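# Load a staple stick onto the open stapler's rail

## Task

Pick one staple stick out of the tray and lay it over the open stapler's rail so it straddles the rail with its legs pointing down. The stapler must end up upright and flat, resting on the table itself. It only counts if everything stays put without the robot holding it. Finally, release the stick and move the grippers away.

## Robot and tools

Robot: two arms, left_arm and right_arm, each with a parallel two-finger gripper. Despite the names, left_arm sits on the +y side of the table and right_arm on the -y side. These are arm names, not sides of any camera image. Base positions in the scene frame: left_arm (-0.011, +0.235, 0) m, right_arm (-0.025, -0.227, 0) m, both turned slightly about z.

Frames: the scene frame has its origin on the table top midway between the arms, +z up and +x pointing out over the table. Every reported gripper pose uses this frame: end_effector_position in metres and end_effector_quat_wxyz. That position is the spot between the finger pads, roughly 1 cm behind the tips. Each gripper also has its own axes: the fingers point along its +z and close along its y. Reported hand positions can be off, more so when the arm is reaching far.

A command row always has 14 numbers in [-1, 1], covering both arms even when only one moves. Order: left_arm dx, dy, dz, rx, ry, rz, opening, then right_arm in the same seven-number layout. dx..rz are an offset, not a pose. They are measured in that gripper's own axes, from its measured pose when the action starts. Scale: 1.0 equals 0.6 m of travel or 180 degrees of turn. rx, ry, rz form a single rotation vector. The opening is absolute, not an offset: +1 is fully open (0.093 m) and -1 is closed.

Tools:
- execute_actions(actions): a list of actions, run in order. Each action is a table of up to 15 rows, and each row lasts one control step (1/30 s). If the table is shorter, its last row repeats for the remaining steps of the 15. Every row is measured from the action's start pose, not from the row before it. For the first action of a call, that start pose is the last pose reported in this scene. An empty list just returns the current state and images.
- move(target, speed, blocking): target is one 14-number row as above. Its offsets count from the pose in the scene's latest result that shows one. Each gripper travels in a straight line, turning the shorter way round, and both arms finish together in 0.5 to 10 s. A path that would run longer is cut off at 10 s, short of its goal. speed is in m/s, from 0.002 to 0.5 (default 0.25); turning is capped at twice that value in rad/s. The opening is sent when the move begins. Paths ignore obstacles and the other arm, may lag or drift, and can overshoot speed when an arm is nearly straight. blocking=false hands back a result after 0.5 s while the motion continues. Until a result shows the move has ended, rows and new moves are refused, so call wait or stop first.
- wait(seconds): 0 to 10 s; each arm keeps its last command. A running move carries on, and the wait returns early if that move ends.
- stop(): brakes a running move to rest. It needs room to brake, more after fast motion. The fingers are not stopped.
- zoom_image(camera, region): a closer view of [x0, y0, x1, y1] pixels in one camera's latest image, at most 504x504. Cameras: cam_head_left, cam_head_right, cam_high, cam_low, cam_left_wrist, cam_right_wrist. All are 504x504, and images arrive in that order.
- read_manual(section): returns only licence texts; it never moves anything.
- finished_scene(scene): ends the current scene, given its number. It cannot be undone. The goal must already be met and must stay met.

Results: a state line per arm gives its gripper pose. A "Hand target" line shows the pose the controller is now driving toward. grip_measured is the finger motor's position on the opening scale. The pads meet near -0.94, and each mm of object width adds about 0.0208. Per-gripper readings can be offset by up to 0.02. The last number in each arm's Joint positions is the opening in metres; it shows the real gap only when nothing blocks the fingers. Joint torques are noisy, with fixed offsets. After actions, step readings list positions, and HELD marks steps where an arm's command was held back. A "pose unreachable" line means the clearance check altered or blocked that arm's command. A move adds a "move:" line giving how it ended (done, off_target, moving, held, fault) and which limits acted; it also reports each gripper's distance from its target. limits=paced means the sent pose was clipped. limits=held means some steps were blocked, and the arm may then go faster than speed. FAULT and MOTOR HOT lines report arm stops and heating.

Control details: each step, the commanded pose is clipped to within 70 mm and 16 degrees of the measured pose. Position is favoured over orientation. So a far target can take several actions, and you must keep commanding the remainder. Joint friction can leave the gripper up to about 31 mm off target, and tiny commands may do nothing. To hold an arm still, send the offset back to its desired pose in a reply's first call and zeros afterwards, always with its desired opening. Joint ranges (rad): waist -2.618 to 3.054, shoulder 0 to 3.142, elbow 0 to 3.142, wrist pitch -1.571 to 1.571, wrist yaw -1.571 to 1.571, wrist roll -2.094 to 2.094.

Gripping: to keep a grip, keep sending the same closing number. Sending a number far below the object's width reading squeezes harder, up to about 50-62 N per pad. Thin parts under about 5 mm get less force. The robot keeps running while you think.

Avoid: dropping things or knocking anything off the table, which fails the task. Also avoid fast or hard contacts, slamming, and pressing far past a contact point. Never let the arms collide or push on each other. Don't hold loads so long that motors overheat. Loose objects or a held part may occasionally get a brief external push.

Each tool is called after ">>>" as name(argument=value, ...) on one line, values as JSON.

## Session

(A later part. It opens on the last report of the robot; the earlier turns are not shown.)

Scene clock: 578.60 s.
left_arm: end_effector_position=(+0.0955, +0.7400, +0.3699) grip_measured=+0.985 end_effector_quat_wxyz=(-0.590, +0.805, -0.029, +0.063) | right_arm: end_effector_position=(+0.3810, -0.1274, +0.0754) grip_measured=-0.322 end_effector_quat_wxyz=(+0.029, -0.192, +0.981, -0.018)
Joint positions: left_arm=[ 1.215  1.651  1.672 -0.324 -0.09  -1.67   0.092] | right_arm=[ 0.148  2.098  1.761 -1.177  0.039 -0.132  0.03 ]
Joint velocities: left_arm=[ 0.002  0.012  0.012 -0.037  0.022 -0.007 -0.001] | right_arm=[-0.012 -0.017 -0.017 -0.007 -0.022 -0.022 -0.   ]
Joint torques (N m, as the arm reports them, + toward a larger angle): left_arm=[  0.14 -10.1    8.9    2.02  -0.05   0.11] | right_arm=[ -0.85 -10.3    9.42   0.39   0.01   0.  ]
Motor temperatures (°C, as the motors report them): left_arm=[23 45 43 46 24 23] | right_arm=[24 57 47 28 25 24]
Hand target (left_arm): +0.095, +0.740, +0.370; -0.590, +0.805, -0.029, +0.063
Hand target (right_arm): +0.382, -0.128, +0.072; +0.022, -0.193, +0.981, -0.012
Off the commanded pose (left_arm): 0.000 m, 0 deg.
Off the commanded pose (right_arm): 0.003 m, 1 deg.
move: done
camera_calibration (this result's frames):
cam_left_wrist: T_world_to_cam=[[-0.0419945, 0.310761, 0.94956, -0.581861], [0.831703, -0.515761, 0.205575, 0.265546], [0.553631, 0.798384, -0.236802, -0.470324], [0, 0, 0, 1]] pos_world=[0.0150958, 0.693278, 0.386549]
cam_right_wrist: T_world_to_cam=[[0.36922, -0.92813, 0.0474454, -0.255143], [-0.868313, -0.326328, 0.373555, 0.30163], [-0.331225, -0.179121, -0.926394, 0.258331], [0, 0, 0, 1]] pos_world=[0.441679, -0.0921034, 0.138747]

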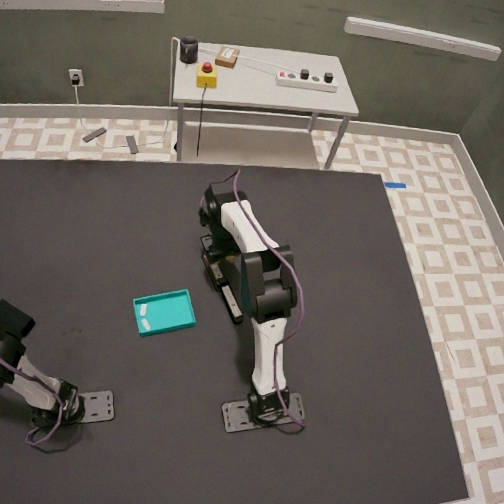

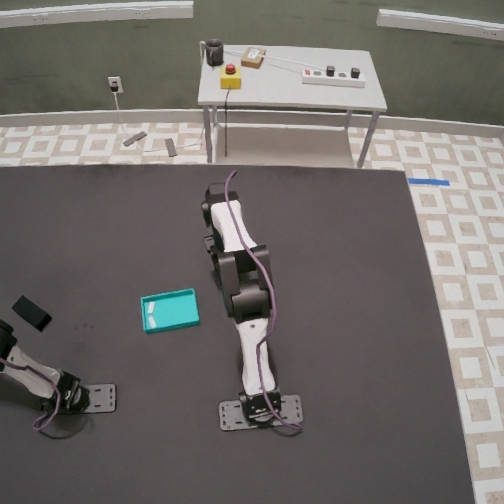

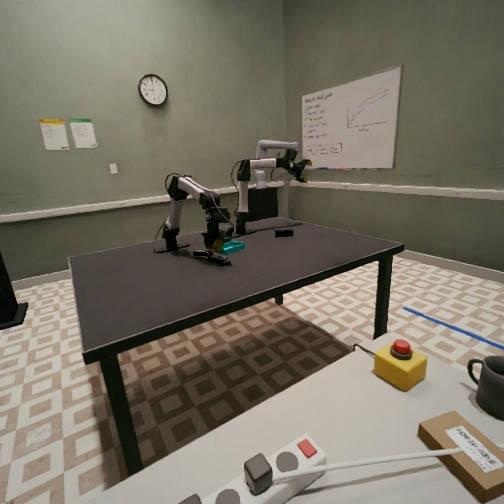

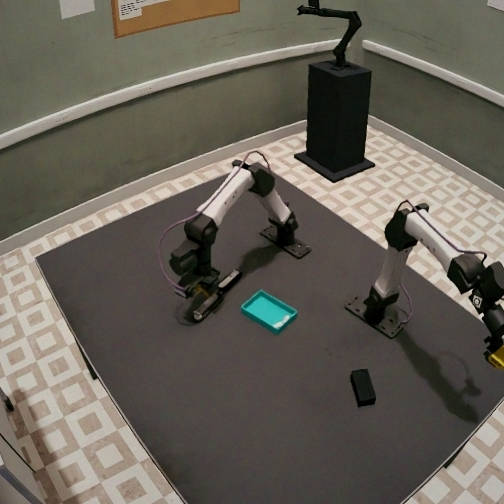

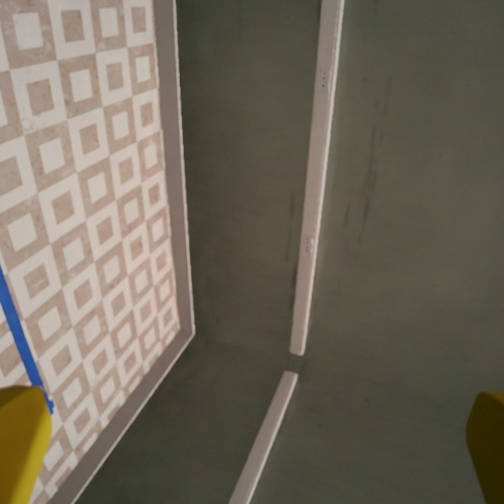

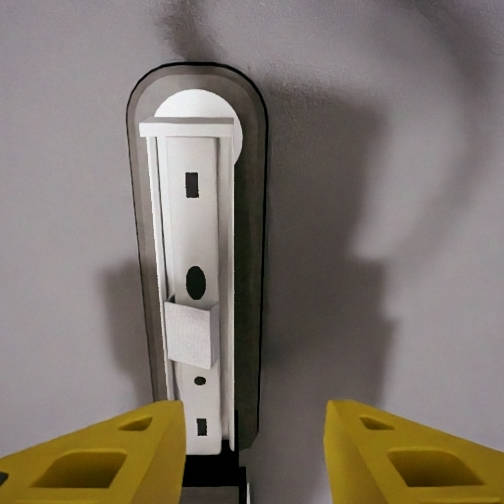

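>>> move(target=[0,0,0,0,0,0,1,0.01,0,0.045,0,0,0,-0.32], speed=0.02)

Scene clock: 589.20 s.
left_arm: end_effector_position=(+0.0955, +0.7400, +0.3699) grip_measured=+0.985 end_effector_quat_wxyz=(-0.590, +0.805, -0.029, +0.063) | right_arm: end_effector_position=(+0.3795, -0.1277, +0.0536) grip_measured=-0.322 end_effector_quat_wxyz=(+0.033, -0.193, +0.981, -0.017)
Joint positions: left_arm=[ 1.215  1.651  1.672 -0.324 -0.09  -1.67   0.092] | right_arm=[ 0.148  2.098  1.673 -1.083  0.039 -0.133  0.03 ]
Joint velocities: left_arm=[ 0.002  0.012  0.007 -0.022  0.037 -0.007 -0.001] | right_arm=[-0.007 -0.007  0.022  0.095 -0.037 -0.051 -0.   ]
Joint torques (N m, as the arm reports them, + toward a larger angle): left_arm=[  0.12 -10.13   9.01   2.01  -0.04   0.11] | right_arm=[ -0.64 -11.79   5.51   0.61   0.11  -0.01]
Motor temperatures (°C, as the motors report them): left_arm=[23 45 43 46 24 23] | right_arm=[24 57 47 28 25 24]
Hand target (left_arm): +0.095, +0.740, +0.370; -0.590, +0.805, -0.029, +0.063
Hand target (right_arm): +0.377, -0.130, +0.048; +0.029, -0.192, +0.981, -0.018
Off the commanded pose (left_arm): 0.000 m, 0 deg.
Off the commanded pose (right_arm): 0.006 m, 0 deg.
move: done
camera_calibration (this result's frames):
cam_left_wrist: T_world_to_cam=[[-0.0419945, 0.310761, 0.94956, -0.581861], [0.831703, -0.515761, 0.205575, 0.265546], [0.553631, 0.798384, -0.236802, -0.470324], [0, 0, 0, 1]] pos_world=[0.0150958, 0.693278, 0.386549]
cam_right_wrist: T_world_to_cam=[[0.369653, -0.927934, 0.0479051, -0.254021], [-0.870339, -0.327734, 0.367559, 0.309283], [-0.32537, -0.177563, -0.928766, 0.235672], [0, 0, 0, 1]] pos_world=[0.439761, -0.0925058, 0.117373]

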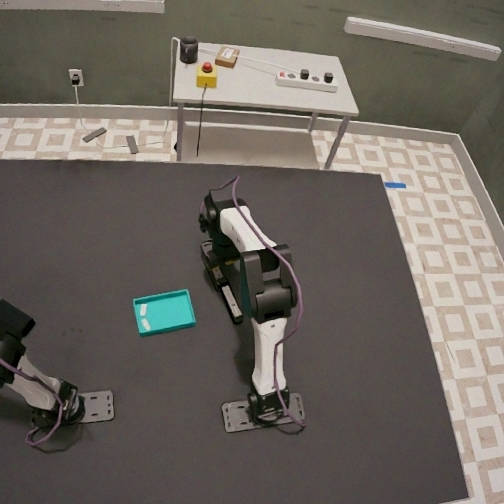

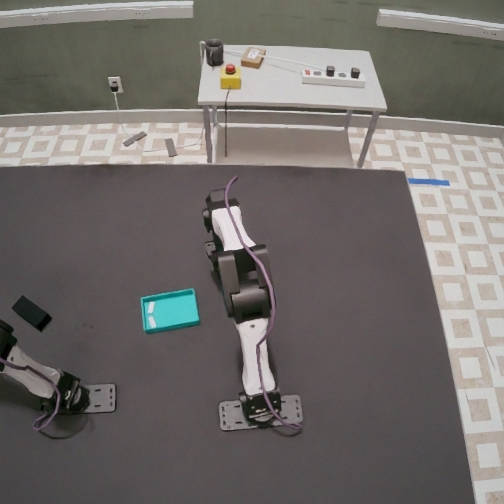

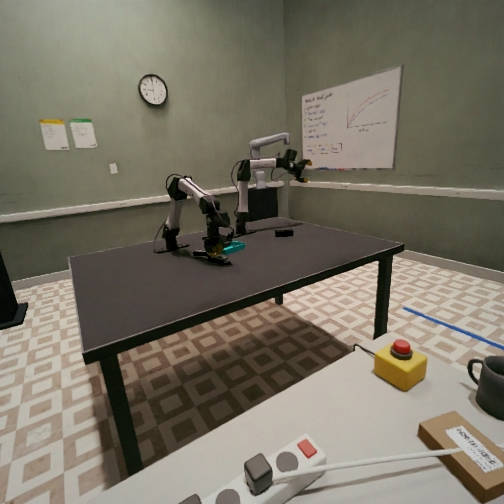

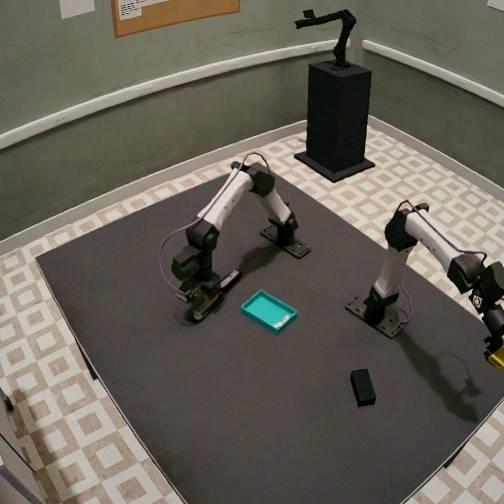

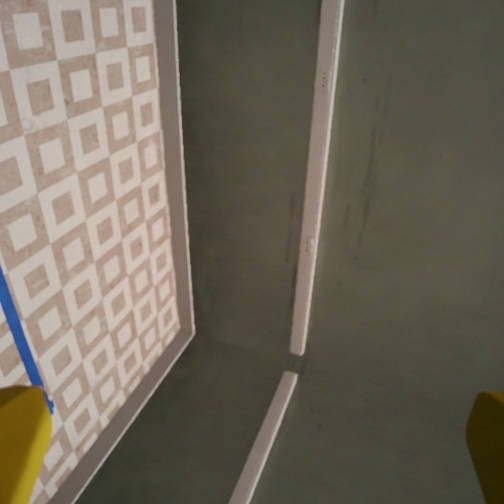

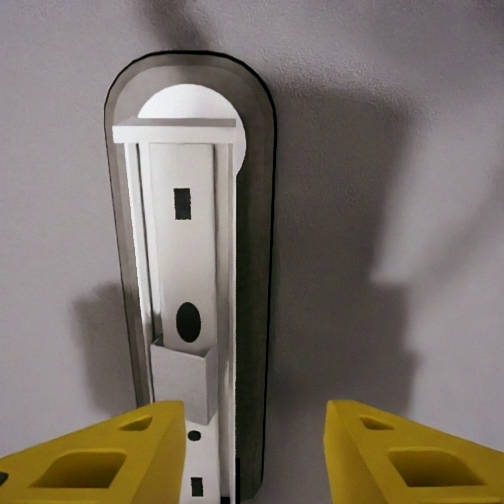

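>>> move(target=[0,0,0,0,0,0,1,0.006,0,0.025,0,0,0,-0.44], speed=0.01)

>>> zoom_image(camera="cam_right_wrist", region=[100, 280, 320, 480])

Scene clock: 603.27 s.
left_arm: end_effector_position=(+0.0955, +0.7400, +0.3699) grip_measured=+0.985 end_effector_quat_wxyz=(-0.590, +0.805, -0.029, +0.063) | right_arm: end_effector_position=(+0.3834, -0.1267, +0.0520) grip_measured=-0.438 end_effector_quat_wxyz=(+0.046, -0.192, +0.980, -0.017)
Joint positions: left_arm=[ 1.215  1.651  1.672 -0.324 -0.09  -1.67   0.092] | right_arm=[ 0.148  2.09   1.653 -1.044  0.039 -0.133  0.024]
Joint velocities: left_arm=[-0.007 -0.017 -0.007 -0.051  0.037 -0.007 -0.   ] | right_arm=[-0.012 -0.012  0.002 -0.022  0.007  0.007  0.001]
Joint torques (N m, as the arm reports them, + toward a larger angle): left_arm=[  0.06 -10.08   8.89   2.01  -0.05   0.11] | right_arm=[ -0.33 -11.02   4.29   0.72   0.1    0.03]
Motor temperatures (°C, as the motors report them): left_arm=[23 45 43 46 24 23] | right_arm=[24 58 45 28 25 24]
Hand target (left_arm): +0.095, +0.740, +0.370; -0.590, +0.805, -0.029, +0.063
Hand target (right_arm): +0.377, -0.129, +0.039; +0.032, -0.192, +0.981, -0.017
Off the commanded pose (left_arm): 0.000 m, 0 deg.
Off the commanded pose (right_arm): 0.015 m, 2 deg.
move: off_target (right_arm)
camera_calibration (this result's frames):
cam_left_wrist: T_world_to_cam=[[-0.0419945, 0.310761, 0.94956, -0.581861], [0.831703, -0.515761, 0.205575, 0.265546], [0.553631, 0.798384, -0.236802, -0.470324], [0, 0, 0, 1]] pos_world=[0.0150958, 0.693278, 0.386549]
cam_right_wrist: T_world_to_cam=[[0.368392, -0.928264, 0.0511242, -0.254162], [-0.879388, -0.3301, 0.343089, 0.318033], [-0.301601, -0.171349, -0.937911, 0.227753], [0, 0, 0, 1]] pos_world=[0.441997, -0.0919214, 0.117493]

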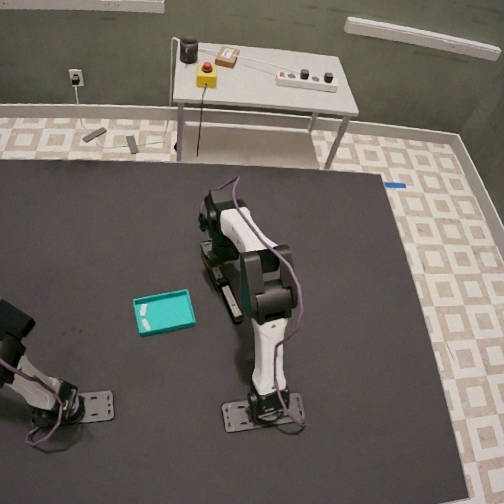

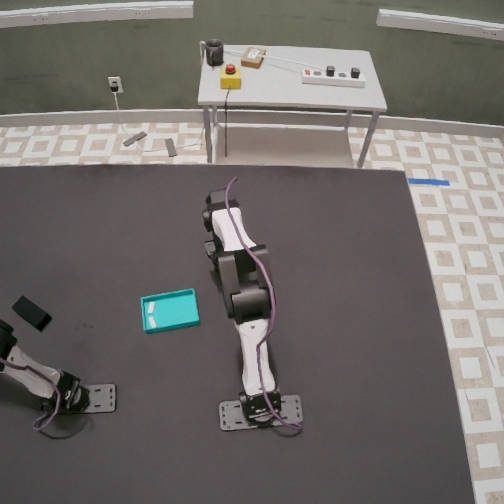

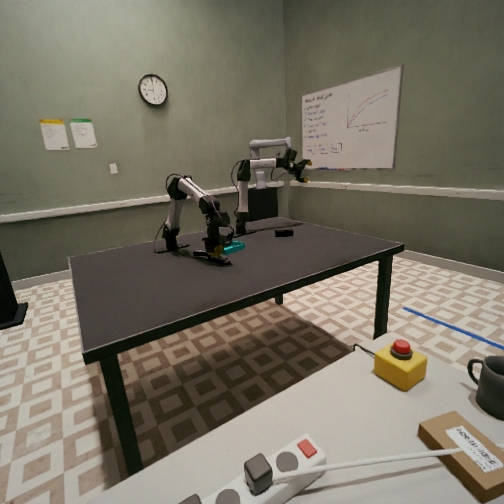

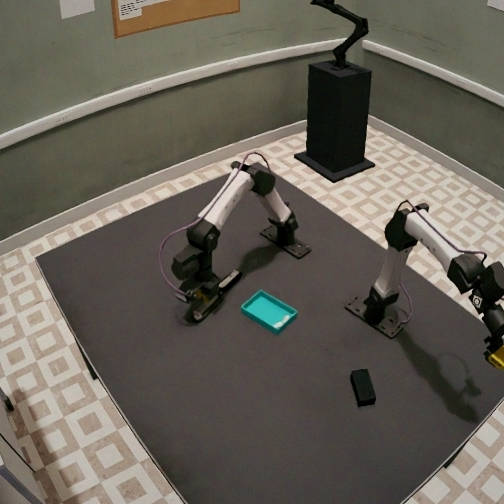

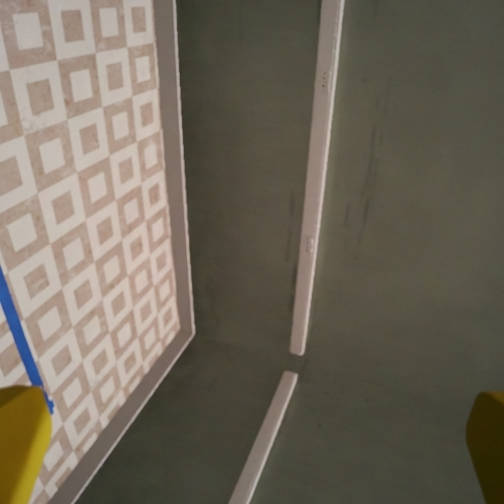

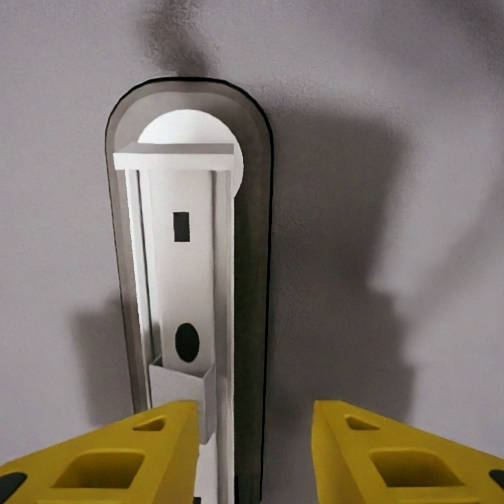

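Region (100, 280, 320, 480) of cam_right_wrist's 504x504 image, scaled by 2.291, with more detail than that image has; it fills the top 458 rows of this view, and the rest is white.

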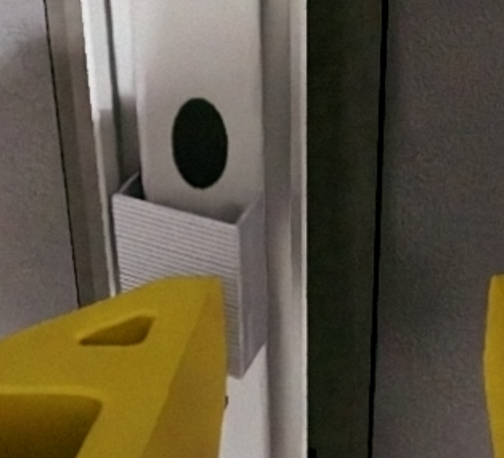

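>>> move(target=[0,0,0,0,0,0,1,0.012,0,0.035,0,0,0,-0.44], speed=0.01)

>>> zoom_image(camera="cam_right_wrist", region=[100, 280, 320, 480])

Scene clock: 616.20 s.
left_arm: end_effector_position=(+0.0955, +0.7400, +0.3699) grip_measured=+0.985 end_effector_quat_wxyz=(-0.590, +0.805, -0.029, +0.063) | right_arm: end_effector_position=(+0.3833, -0.1267, +0.0515) grip_measured=-0.438 end_effector_quat_wxyz=(+0.060, -0.192, +0.979, -0.016)
Joint positions: left_arm=[ 1.215  1.651  1.672 -0.324 -0.09  -1.67   0.092] | right_arm=[ 0.148  2.063  1.608 -0.997  0.039 -0.133  0.024]
Joint velocities: left_arm=[ 0.017  0.002 -0.002 -0.007 -0.051 -0.037 -0.   ] | right_arm=[-0.007 -0.012 -0.002 -0.037 -0.081  0.066 -0.001]
Joint torques (N m, as the arm reports them, + toward a larger angle): left_arm=[  0.14 -10.15   9.01   2.03  -0.05   0.11] | right_arm=[-0.53 -9.65  3.84  0.91  0.1   0.03]
Motor temperatures (°C, as the motors report them): left_arm=[23 45 43 46 24 23] | right_arm=[24 59 43 28 25 24]
Hand target (left_arm): +0.095, +0.740, +0.370; -0.590, +0.805, -0.029, +0.063
Hand target (right_arm): +0.378, -0.130, +0.031; +0.045, -0.192, +0.980, -0.017
Off the commanded pose (left_arm): 0.000 m, 0 deg.
Off the commanded pose (right_arm): 0.022 m, 2 deg.
move: off_target (right_arm)
camera_calibration (this result's frames):
cam_left_wrist: T_world_to_cam=[[-0.0419945, 0.310761, 0.94956, -0.581861], [0.831703, -0.515761, 0.205575, 0.265546], [0.553631, 0.798384, -0.236802, -0.470324], [0, 0, 0, 1]] pos_world=[0.0150958, 0.693278, 0.386549]
cam_right_wrist: T_world_to_cam=[[0.366909, -0.928651, 0.0546289, -0.253782], [-0.888631, -0.332516, 0.315861, 0.322697], [-0.27516, -0.164437, -0.947231, 0.218485], [0, 0, 0, 1]] pos_world=[0.439991, -0.0924456, 0.118892]

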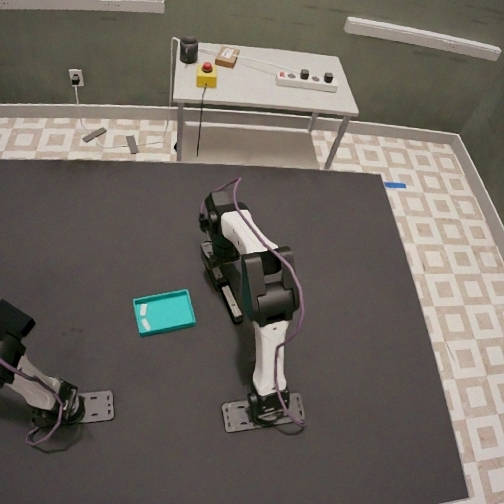

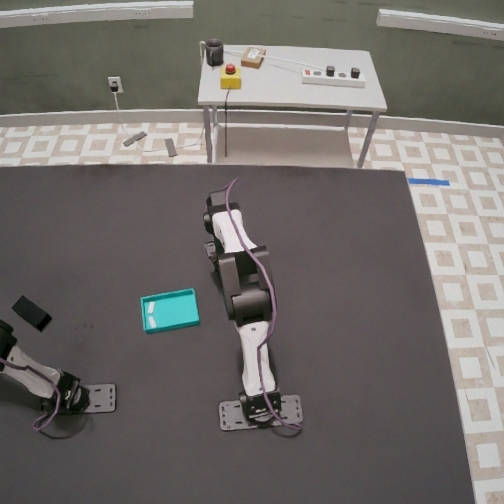

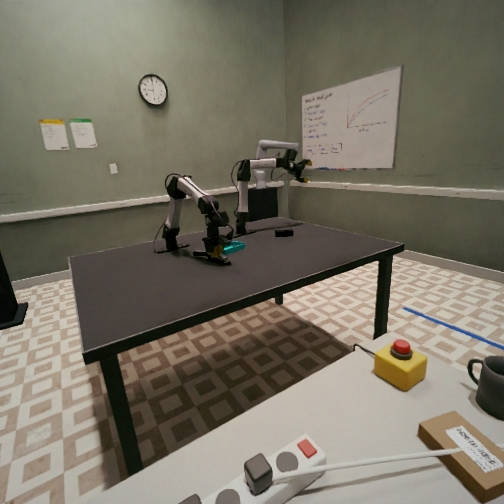

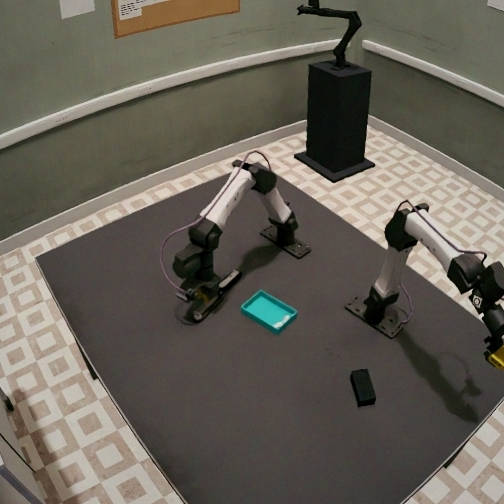

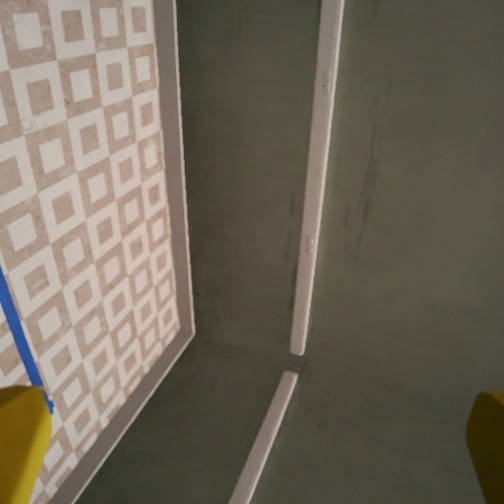

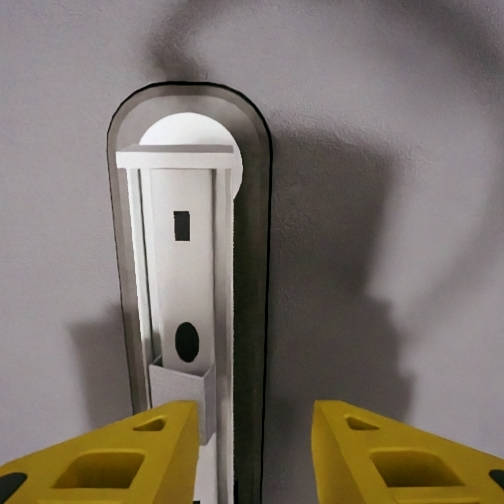

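Region (100, 280, 320, 480) of cam_right_wrist's 504x504 image, scaled by 2.291, with more detail than that image has; it fills the top 458 rows of this view, and the rest is white.

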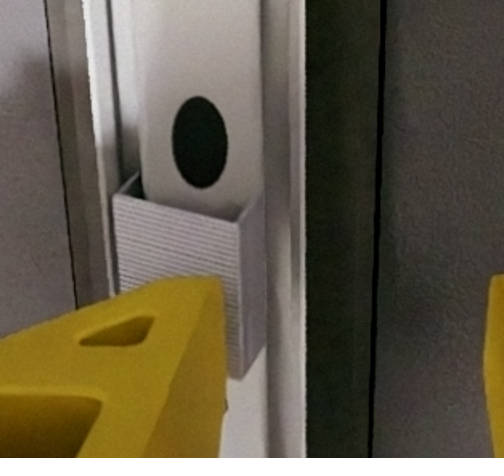

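>>> execute_actions(actions=[[[0,0,0,0,0,0,1,0,0,0.02,0,0,0,-0.47],[0,0,0,0,0,0,1,0,0,0.02,0,0,0,-0.47],[0,0,0,0,0,0,1,0,0,0.02,0,0,0,-0.47],[0,0,0,0,0,0,1,0,0,0.02,0,0,0,-0.47],[0,0,0,0,0,0,1,0,0,0.02,0,0,0,-0.47],[0,0,0,0,0,0,1,0,0,0.02,0,0,0,-0.5]],[[0,0,0,0,0,0,1,0,0,0.02,0,0,0,-0.53]]])

>>> zoom_image(camera="cam_right_wrist", region=[100, 280, 320, 480])

Scene clock: 628.10 s.
left_arm: end_effector_position=(+0.0955, +0.7400, +0.3699) grip_measured=+0.985 end_effector_quat_wxyz=(-0.590, +0.805, -0.029, +0.063) | right_arm: end_effector_position=(+0.3829, -0.1249, +0.0519) grip_measured=-0.528 end_effector_quat_wxyz=(+0.060, -0.192, +0.979, -0.010)
Joint positions: left_arm=[ 1.215  1.651  1.672 -0.324 -0.09  -1.67   0.092] | right_arm=[ 0.148  2.062  1.608 -0.997  0.028 -0.133  0.02 ]
Joint velocities: left_arm=[-0.007 -0.017  0.007  0.022 -0.022  0.037 -0.   ] | right_arm=[-0.012 -0.017 -0.007  0.051 -0.037  0.007  0.001]
Joint torques (N m, as the arm reports them, + toward a larger angle): left_arm=[  0.14 -10.18   9.04   2.01  -0.04   0.1 ] | right_arm=[ -0.28 -10.4    5.34   0.95   0.15   0.07]
Motor temperatures (°C, as the motors report them): left_arm=[23 45 43 47 24 23] | right_arm=[24 57 42 29 25 24]
Hand target (left_arm): +0.095, +0.740, +0.370; -0.590, +0.805, -0.029, +0.063
Hand target (right_arm): +0.384, -0.126, +0.040; +0.060, -0.192, +0.979, -0.012
Off the commanded pose (left_arm): 0.000 m, 0 deg.
Off the commanded pose (right_arm): 0.012 m, 0 deg.
Step readings (end_effector_position; steps 1 to 15: 1st action; 16 to 30: 2nd action):
0: left_arm (+0.0955, +0.7400, +0.3699) | right_arm (+0.3833, -0.1267, +0.0515)
1: left_arm (+0.0955, +0.7400, +0.3699) | right_arm (+0.3833, -0.1265, +0.0518)
2: left_arm (+0.0955, +0.7400, +0.3699) | right_arm (+0.3832, -0.1264, +0.0520)
4: left_arm (+0.0955, +0.7400, +0.3699) | right_arm (+0.3832, -0.1262, +0.0520)
8: left_arm (+0.0955, +0.7400, +0.3699) | right_arm (+0.3831, -0.1256, +0.0519)
15: left_arm (+0.0955, +0.7400, +0.3699) | right_arm (+0.3831, -0.1256, +0.0519)
16: left_arm (+0.0955, +0.7400, +0.3699) | right_arm (+0.3830, -0.1253, +0.0519)
17: left_arm (+0.0955, +0.7400, +0.3699) | right_arm (+0.3829, -0.1251, +0.0519)
19: left_arm (+0.0955, +0.7400, +0.3699) | right_arm (+0.3829, -0.1249, +0.0519)
23: left_arm (+0.0955, +0.7400, +0.3699) | right_arm (+0.3829, -0.1249, +0.0519)
30: end_effector_position above
camera_calibration (this result's frames):
cam_left_wrist: T_world_to_cam=[[-0.0419945, 0.310761, 0.94956, -0.581861], [0.831703, -0.515761, 0.205575, 0.265546], [0.553631, 0.798384, -0.236802, -0.470324], [0, 0, 0, 1]] pos_world=[0.0150958, 0.693278, 0.386549]
cam_right_wrist: T_world_to_cam=[[0.368163, -0.928708, 0.0442517, -0.251979], [-0.887711, -0.336962, 0.313729, 0.322022], [-0.276451, -0.154786, -0.948481, 0.220812], [0, 0, 0, 1]] pos_world=[0.439675, -0.091327, 0.119559]

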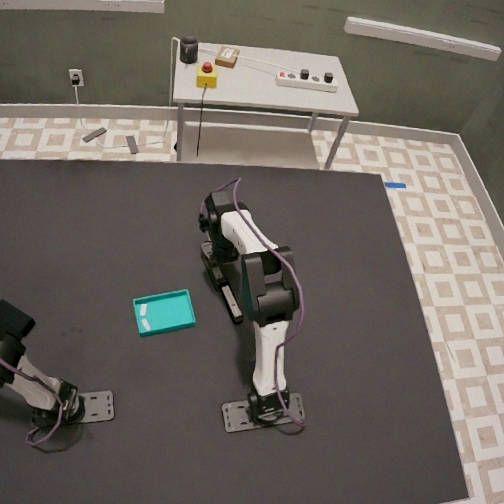

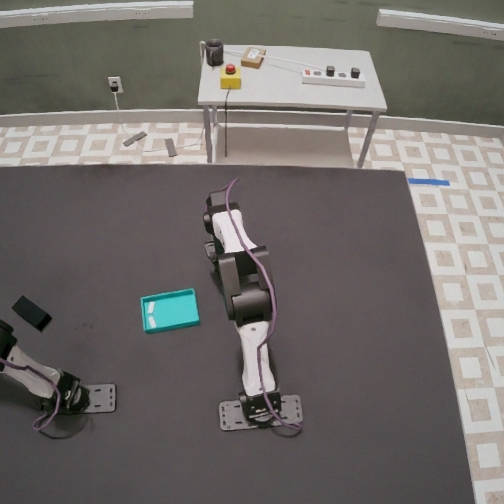

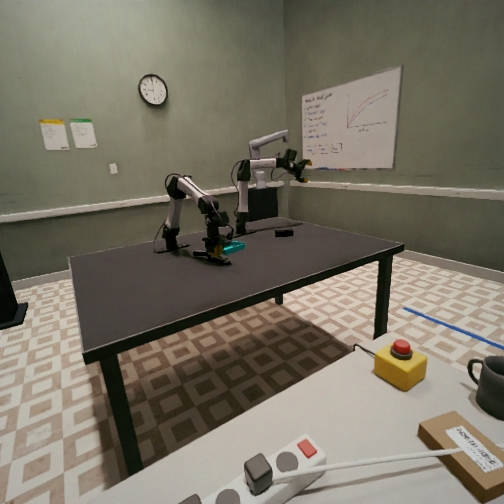

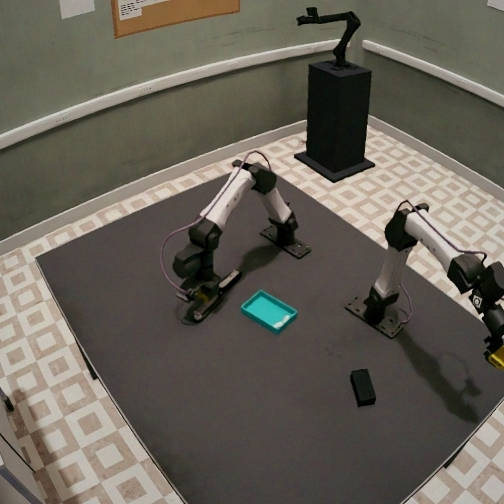

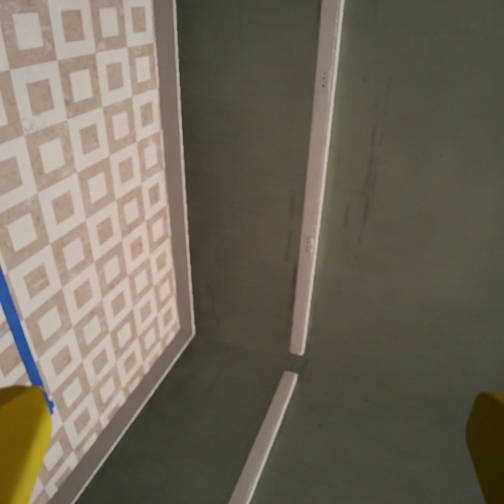

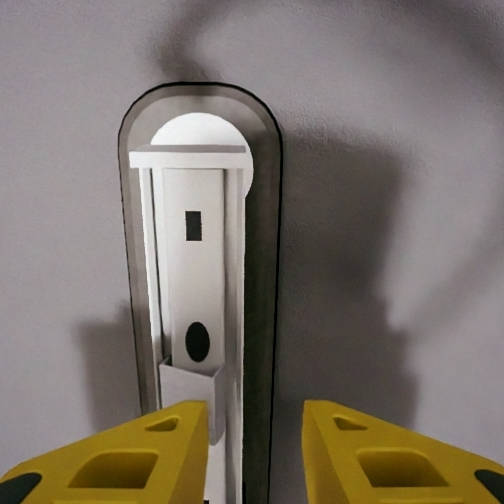

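Region (100, 280, 320, 480) of cam_right_wrist's 504x504 image, scaled by 2.291, with more detail than that image has; it fills the top 458 rows of this view, and the rest is white.

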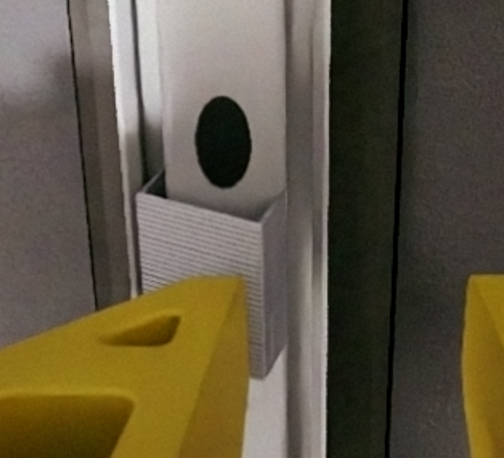

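>>> execute_actions(actions=[[[0,0,0,0,0,0,1,0,-0.008,0.02,0.01,0,0,-0.53]],[[0,0,0,0,0,0,1,0,-0.008,0.02,0.01,0,0,-0.53]]])

>>> zoom_image(camera="cam_right_wrist", region=[100, 280, 320, 480])

Scene clock: 637.33 s.
left_arm: end_effector_position=(+0.0955, +0.7400, +0.3699) grip_measured=+0.985 end_effector_quat_wxyz=(-0.590, +0.805, -0.029, +0.063) | right_arm: end_effector_position=(+0.3829, -0.1250, +0.0519) grip_measured=-0.528 end_effector_quat_wxyz=(+0.060, -0.192, +0.979, -0.011)
Joint positions: left_arm=[ 1.215  1.651  1.672 -0.324 -0.09  -1.67   0.092] | right_arm=[ 0.148  2.062  1.608 -0.997  0.028 -0.133  0.02 ]
Joint velocities: left_arm=[-0.007 -0.002 -0.012  0.037 -0.007  0.007  0.   ] | right_arm=[-0.002 -0.002 -0.022 -0.051 -0.022  0.007 -0.001]
Joint torques (N m, as the arm reports them, + toward a larger angle): left_arm=[  0.11 -10.05   8.92   2.02  -0.05   0.1 ] | right_arm=[ -0.27 -10.34   5.45   0.96   0.41   0.04]
Motor temperatures (°C, as the motors report them): left_arm=[23 45 44 47 24 23] | right_arm=[24 57 42 29 25 24]
Hand target (left_arm): +0.095, +0.740, +0.370; -0.590, +0.805, -0.029, +0.063
Hand target (right_arm): +0.386, -0.129, +0.041; +0.063, -0.191, +0.979, -0.026
Off the commanded pose (left_arm): 0.000 m, 0 deg.
Off the commanded pose (right_arm): 0.013 m, 2 deg.
Step readings (end_effector_position; steps 1 to 15: 1st action; 16 to 30: 2nd action):
0: left_arm (+0.0955, +0.7400, +0.3699) | right_arm (+0.3829, -0.1249, +0.0519)
1: left_arm (+0.0955, +0.7400, +0.3699) | right_arm (+0.3829, -0.1249, +0.0519)
2: left_arm (+0.0955, +0.7400, +0.3699) | right_arm (+0.3829, -0.1250, +0.0519)
4: left_arm (+0.0955, +0.7400, +0.3699) | right_arm (+0.3829, -0.1250, +0.0519)
8: left_arm (+0.0955, +0.7400, +0.3699) | right_arm (+0.3829, -0.1250, +0.0519)
15: left_arm (+0.0955, +0.7400, +0.3699) | right_arm (+0.3829, -0.1250, +0.0519)
16: left_arm (+0.0955, +0.7400, +0.3699) | right_arm (+0.3829, -0.1250, +0.0519)
17: left_arm (+0.0955, +0.7400, +0.3699) | right_arm (+0.3829, -0.1250, +0.0519)
19: left_arm (+0.0955, +0.7400, +0.3699) | right_arm (+0.3829, -0.1250, +0.0519)
23: left_arm (+0.0955, +0.7400, +0.3699) | right_arm (+0.3829, -0.1250, +0.0519)
30: end_effector_position above
camera_calibration (this result's frames):
cam_left_wrist: T_world_to_cam=[[-0.0419945, 0.310761, 0.94956, -0.581861], [0.831703, -0.515761, 0.205575, 0.265546], [0.553631, 0.798384, -0.236802, -0.470324], [0, 0, 0, 1]] pos_world=[0.0150958, 0.693278, 0.386549]
cam_right_wrist: T_world_to_cam=[[0.368116, -0.928708, 0.0446273, -0.252044], [-0.887757, -0.336806, 0.313767, 0.322049], [-0.276367, -0.155121, -0.948451, 0.220733], [0, 0, 0, 1]] pos_world=[0.439686, -0.091367, 0.119554]

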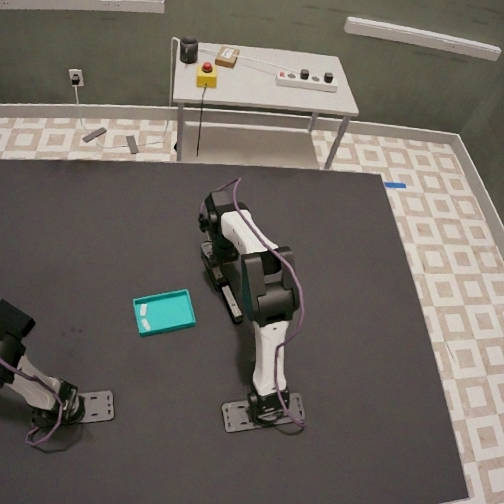

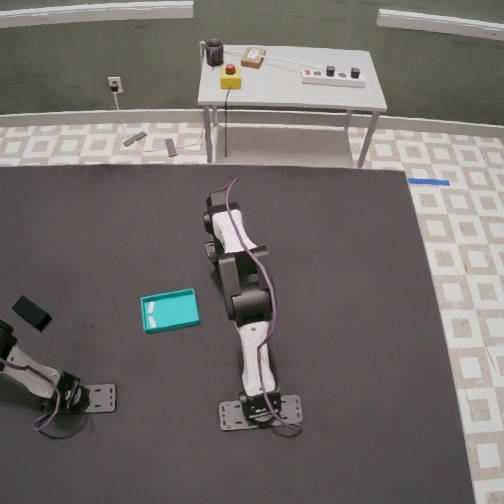

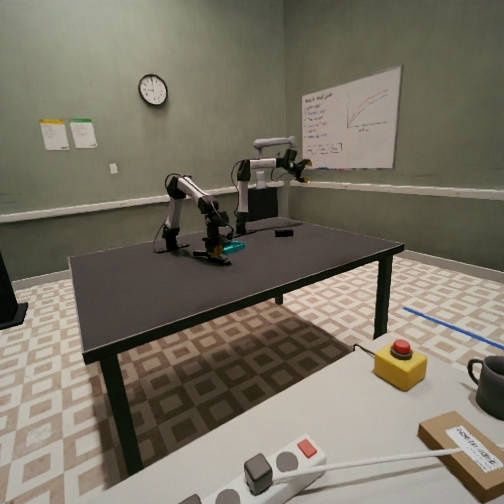

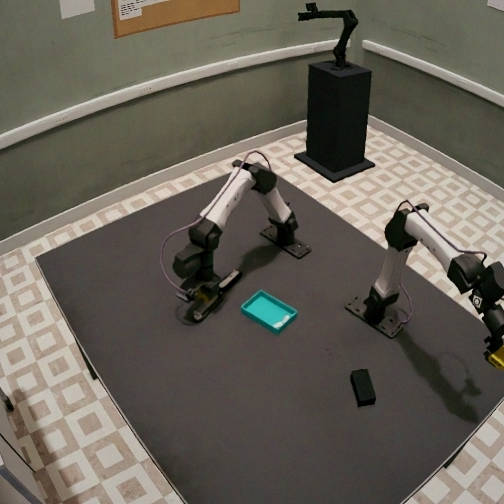

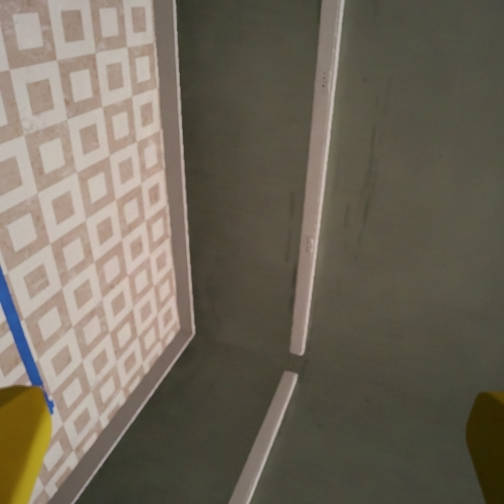

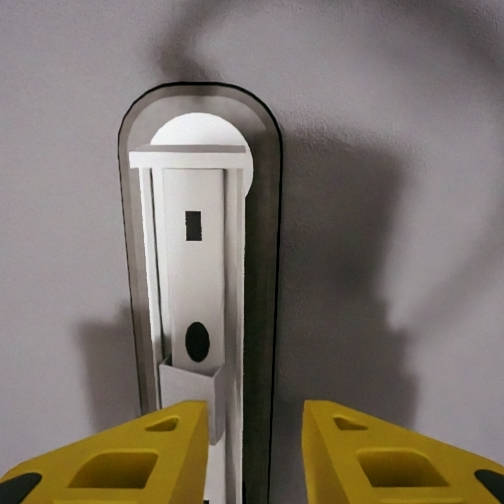

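Region (100, 280, 320, 480) of cam_right_wrist's 504x504 image, scaled by 2.291, with more detail than that image has; it fills the top 458 rows of this view, and the rest is white.

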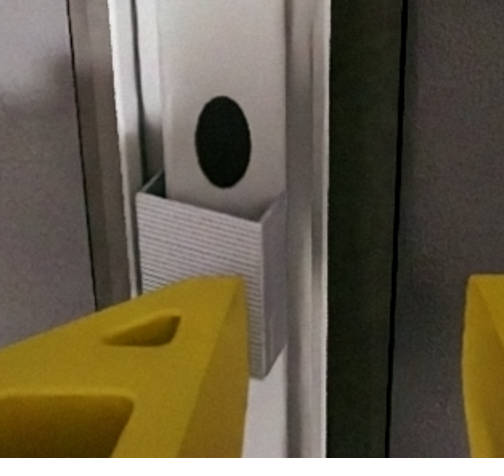

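>>> execute_actions(actions=[[[0,0,0,0,0,0,1,0,-0.025,0.008,0.02,0,0,-0.53]],[[0,0,0,0,0,0,1,0,-0.025,0.008,0.02,0,0,-0.53]]])

>>> zoom_image(camera="cam_right_wrist", region=[100, 280, 320, 480])

Scene clock: 652.73 s.
left_arm: end_effector_position=(+0.0955, +0.7400, +0.3699) grip_measured=+0.985 end_effector_quat_wxyz=(-0.590, +0.805, -0.029, +0.063) | right_arm: end_effector_position=(+0.3840, -0.1290, +0.0534) grip_measured=-0.528 end_effector_quat_wxyz=(+0.063, -0.193, +0.979, -0.023)
Joint positions: left_arm=[ 1.215  1.651  1.672 -0.324 -0.09  -1.67   0.092] | right_arm=[ 0.148  2.059  1.608 -0.997  0.053 -0.137  0.02 ]
Joint velocities: left_arm=[-0.002 -0.012 -0.007  0.037 -0.022 -0.007  0.   ] | right_arm=[ 0.007 -0.022  0.002 -0.051  0.081 -0.022 -0.   ]
Joint torques (N m, as the arm reports them, + toward a larger angle): left_arm=[  0.11 -10.12   8.98   2.    -0.05   0.1 ] | right_arm=[ -1.25 -10.85   6.71   0.8    0.54  -0.06]
Motor temperatures (°C, as the motors report them): left_arm=[23 45 44 47 24 23] | right_arm=[24 57 42 29 25 24]
Hand target (left_arm): +0.095, +0.740, +0.370; -0.590, +0.805, -0.029, +0.063
Hand target (right_arm): +0.389, -0.140, +0.049; +0.066, -0.191, +0.978, -0.046
Off the commanded pose (left_arm): 0.000 m, 0 deg.
Off the commanded pose (right_arm): 0.014 m, 3 deg.
Step readings (end_effector_position; steps 1 to 15: 1st action; 16 to 30: 2nd action):
0: left_arm (+0.0955, +0.7400, +0.3699) | right_arm (+0.3829, -0.1250, +0.0519)
1: left_arm (+0.0955, +0.7400, +0.3699) | right_arm (+0.3829, -0.1254, +0.0519)
2: left_arm (+0.0955, +0.7400, +0.3699) | right_arm (+0.3830, -0.1256, +0.0519)
4: left_arm (+0.0955, +0.7400, +0.3699) | right_arm (+0.3830, -0.1256, +0.0521)
8: left_arm (+0.0955, +0.7400, +0.3699) | right_arm (+0.3832, -0.1263, +0.0524)
15: left_arm (+0.0955, +0.7400, +0.3699) | right_arm (+0.3833, -0.1265, +0.0524)
16: left_arm (+0.0955, +0.7400, +0.3699) | right_arm (+0.3833, -0.1266, +0.0524)
17: left_arm (+0.0955, +0.7400, +0.3699) | right_arm (+0.3833, -0.1268, +0.0524)
19: left_arm (+0.0955, +0.7400, +0.3699) | right_arm (+0.3834, -0.1271, +0.0524)
23: left_arm (+0.0955, +0.7400, +0.3699) | right_arm (+0.3837, -0.1277, +0.0531)
30: end_effector_position above
camera_calibration (this result's frames):
cam_left_wrist: T_world_to_cam=[[-0.0419945, 0.310761, 0.94956, -0.581861], [0.831703, -0.515761, 0.205575, 0.265546], [0.553631, 0.798384, -0.236802, -0.470324], [0, 0, 0, 1]] pos_world=[0.0150958, 0.693278, 0.386549]
cam_right_wrist: T_world_to_cam=[[0.368379, -0.927078, 0.069451, -0.257415], [-0.890314, -0.330289, 0.313448, 0.323085], [-0.267652, -0.177301, -0.947062, 0.215601], [0, 0, 0, 1]] pos_world=[0.44018, -0.0937063, 0.120795]

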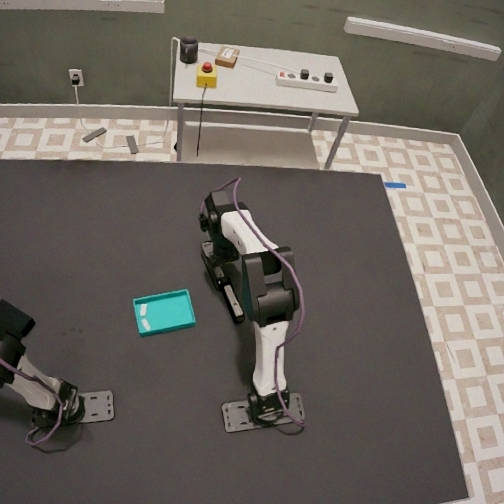

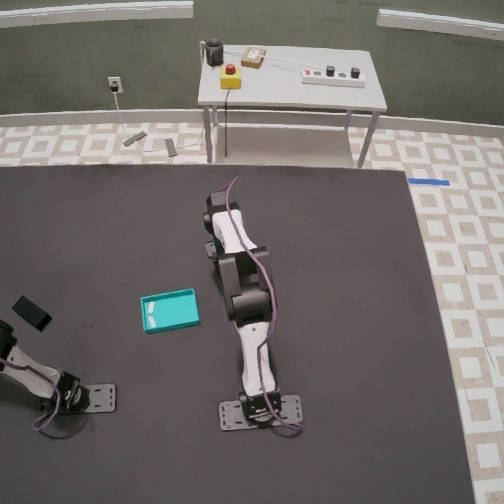

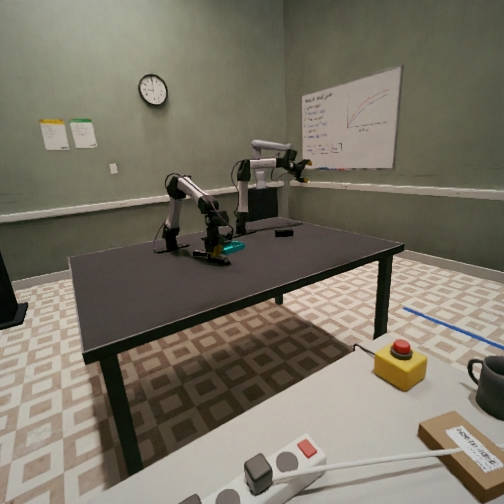

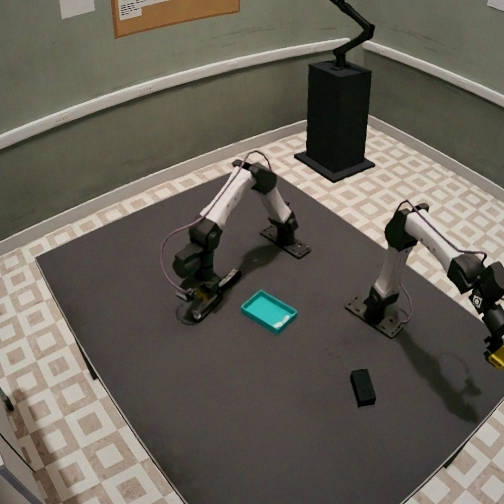

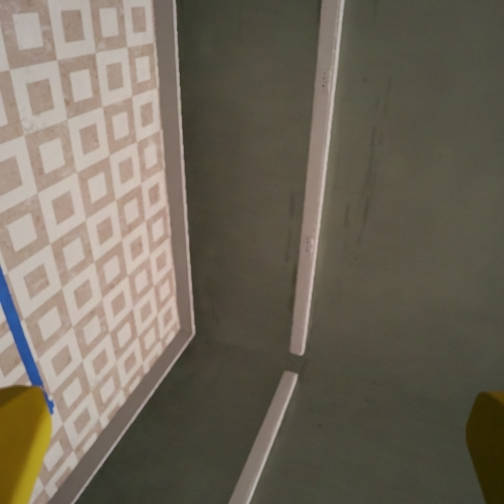

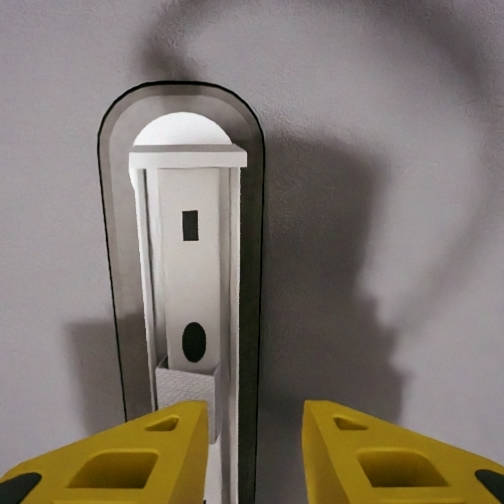

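Region (100, 280, 320, 480) of cam_right_wrist's 504x504 image, scaled by 2.291, with more detail than that image has; it fills the top 458 rows of this view, and the rest is white.

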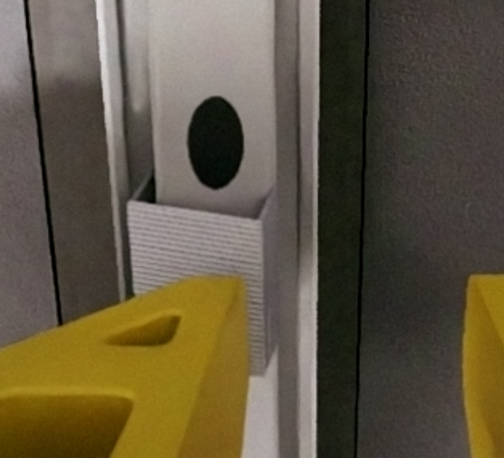

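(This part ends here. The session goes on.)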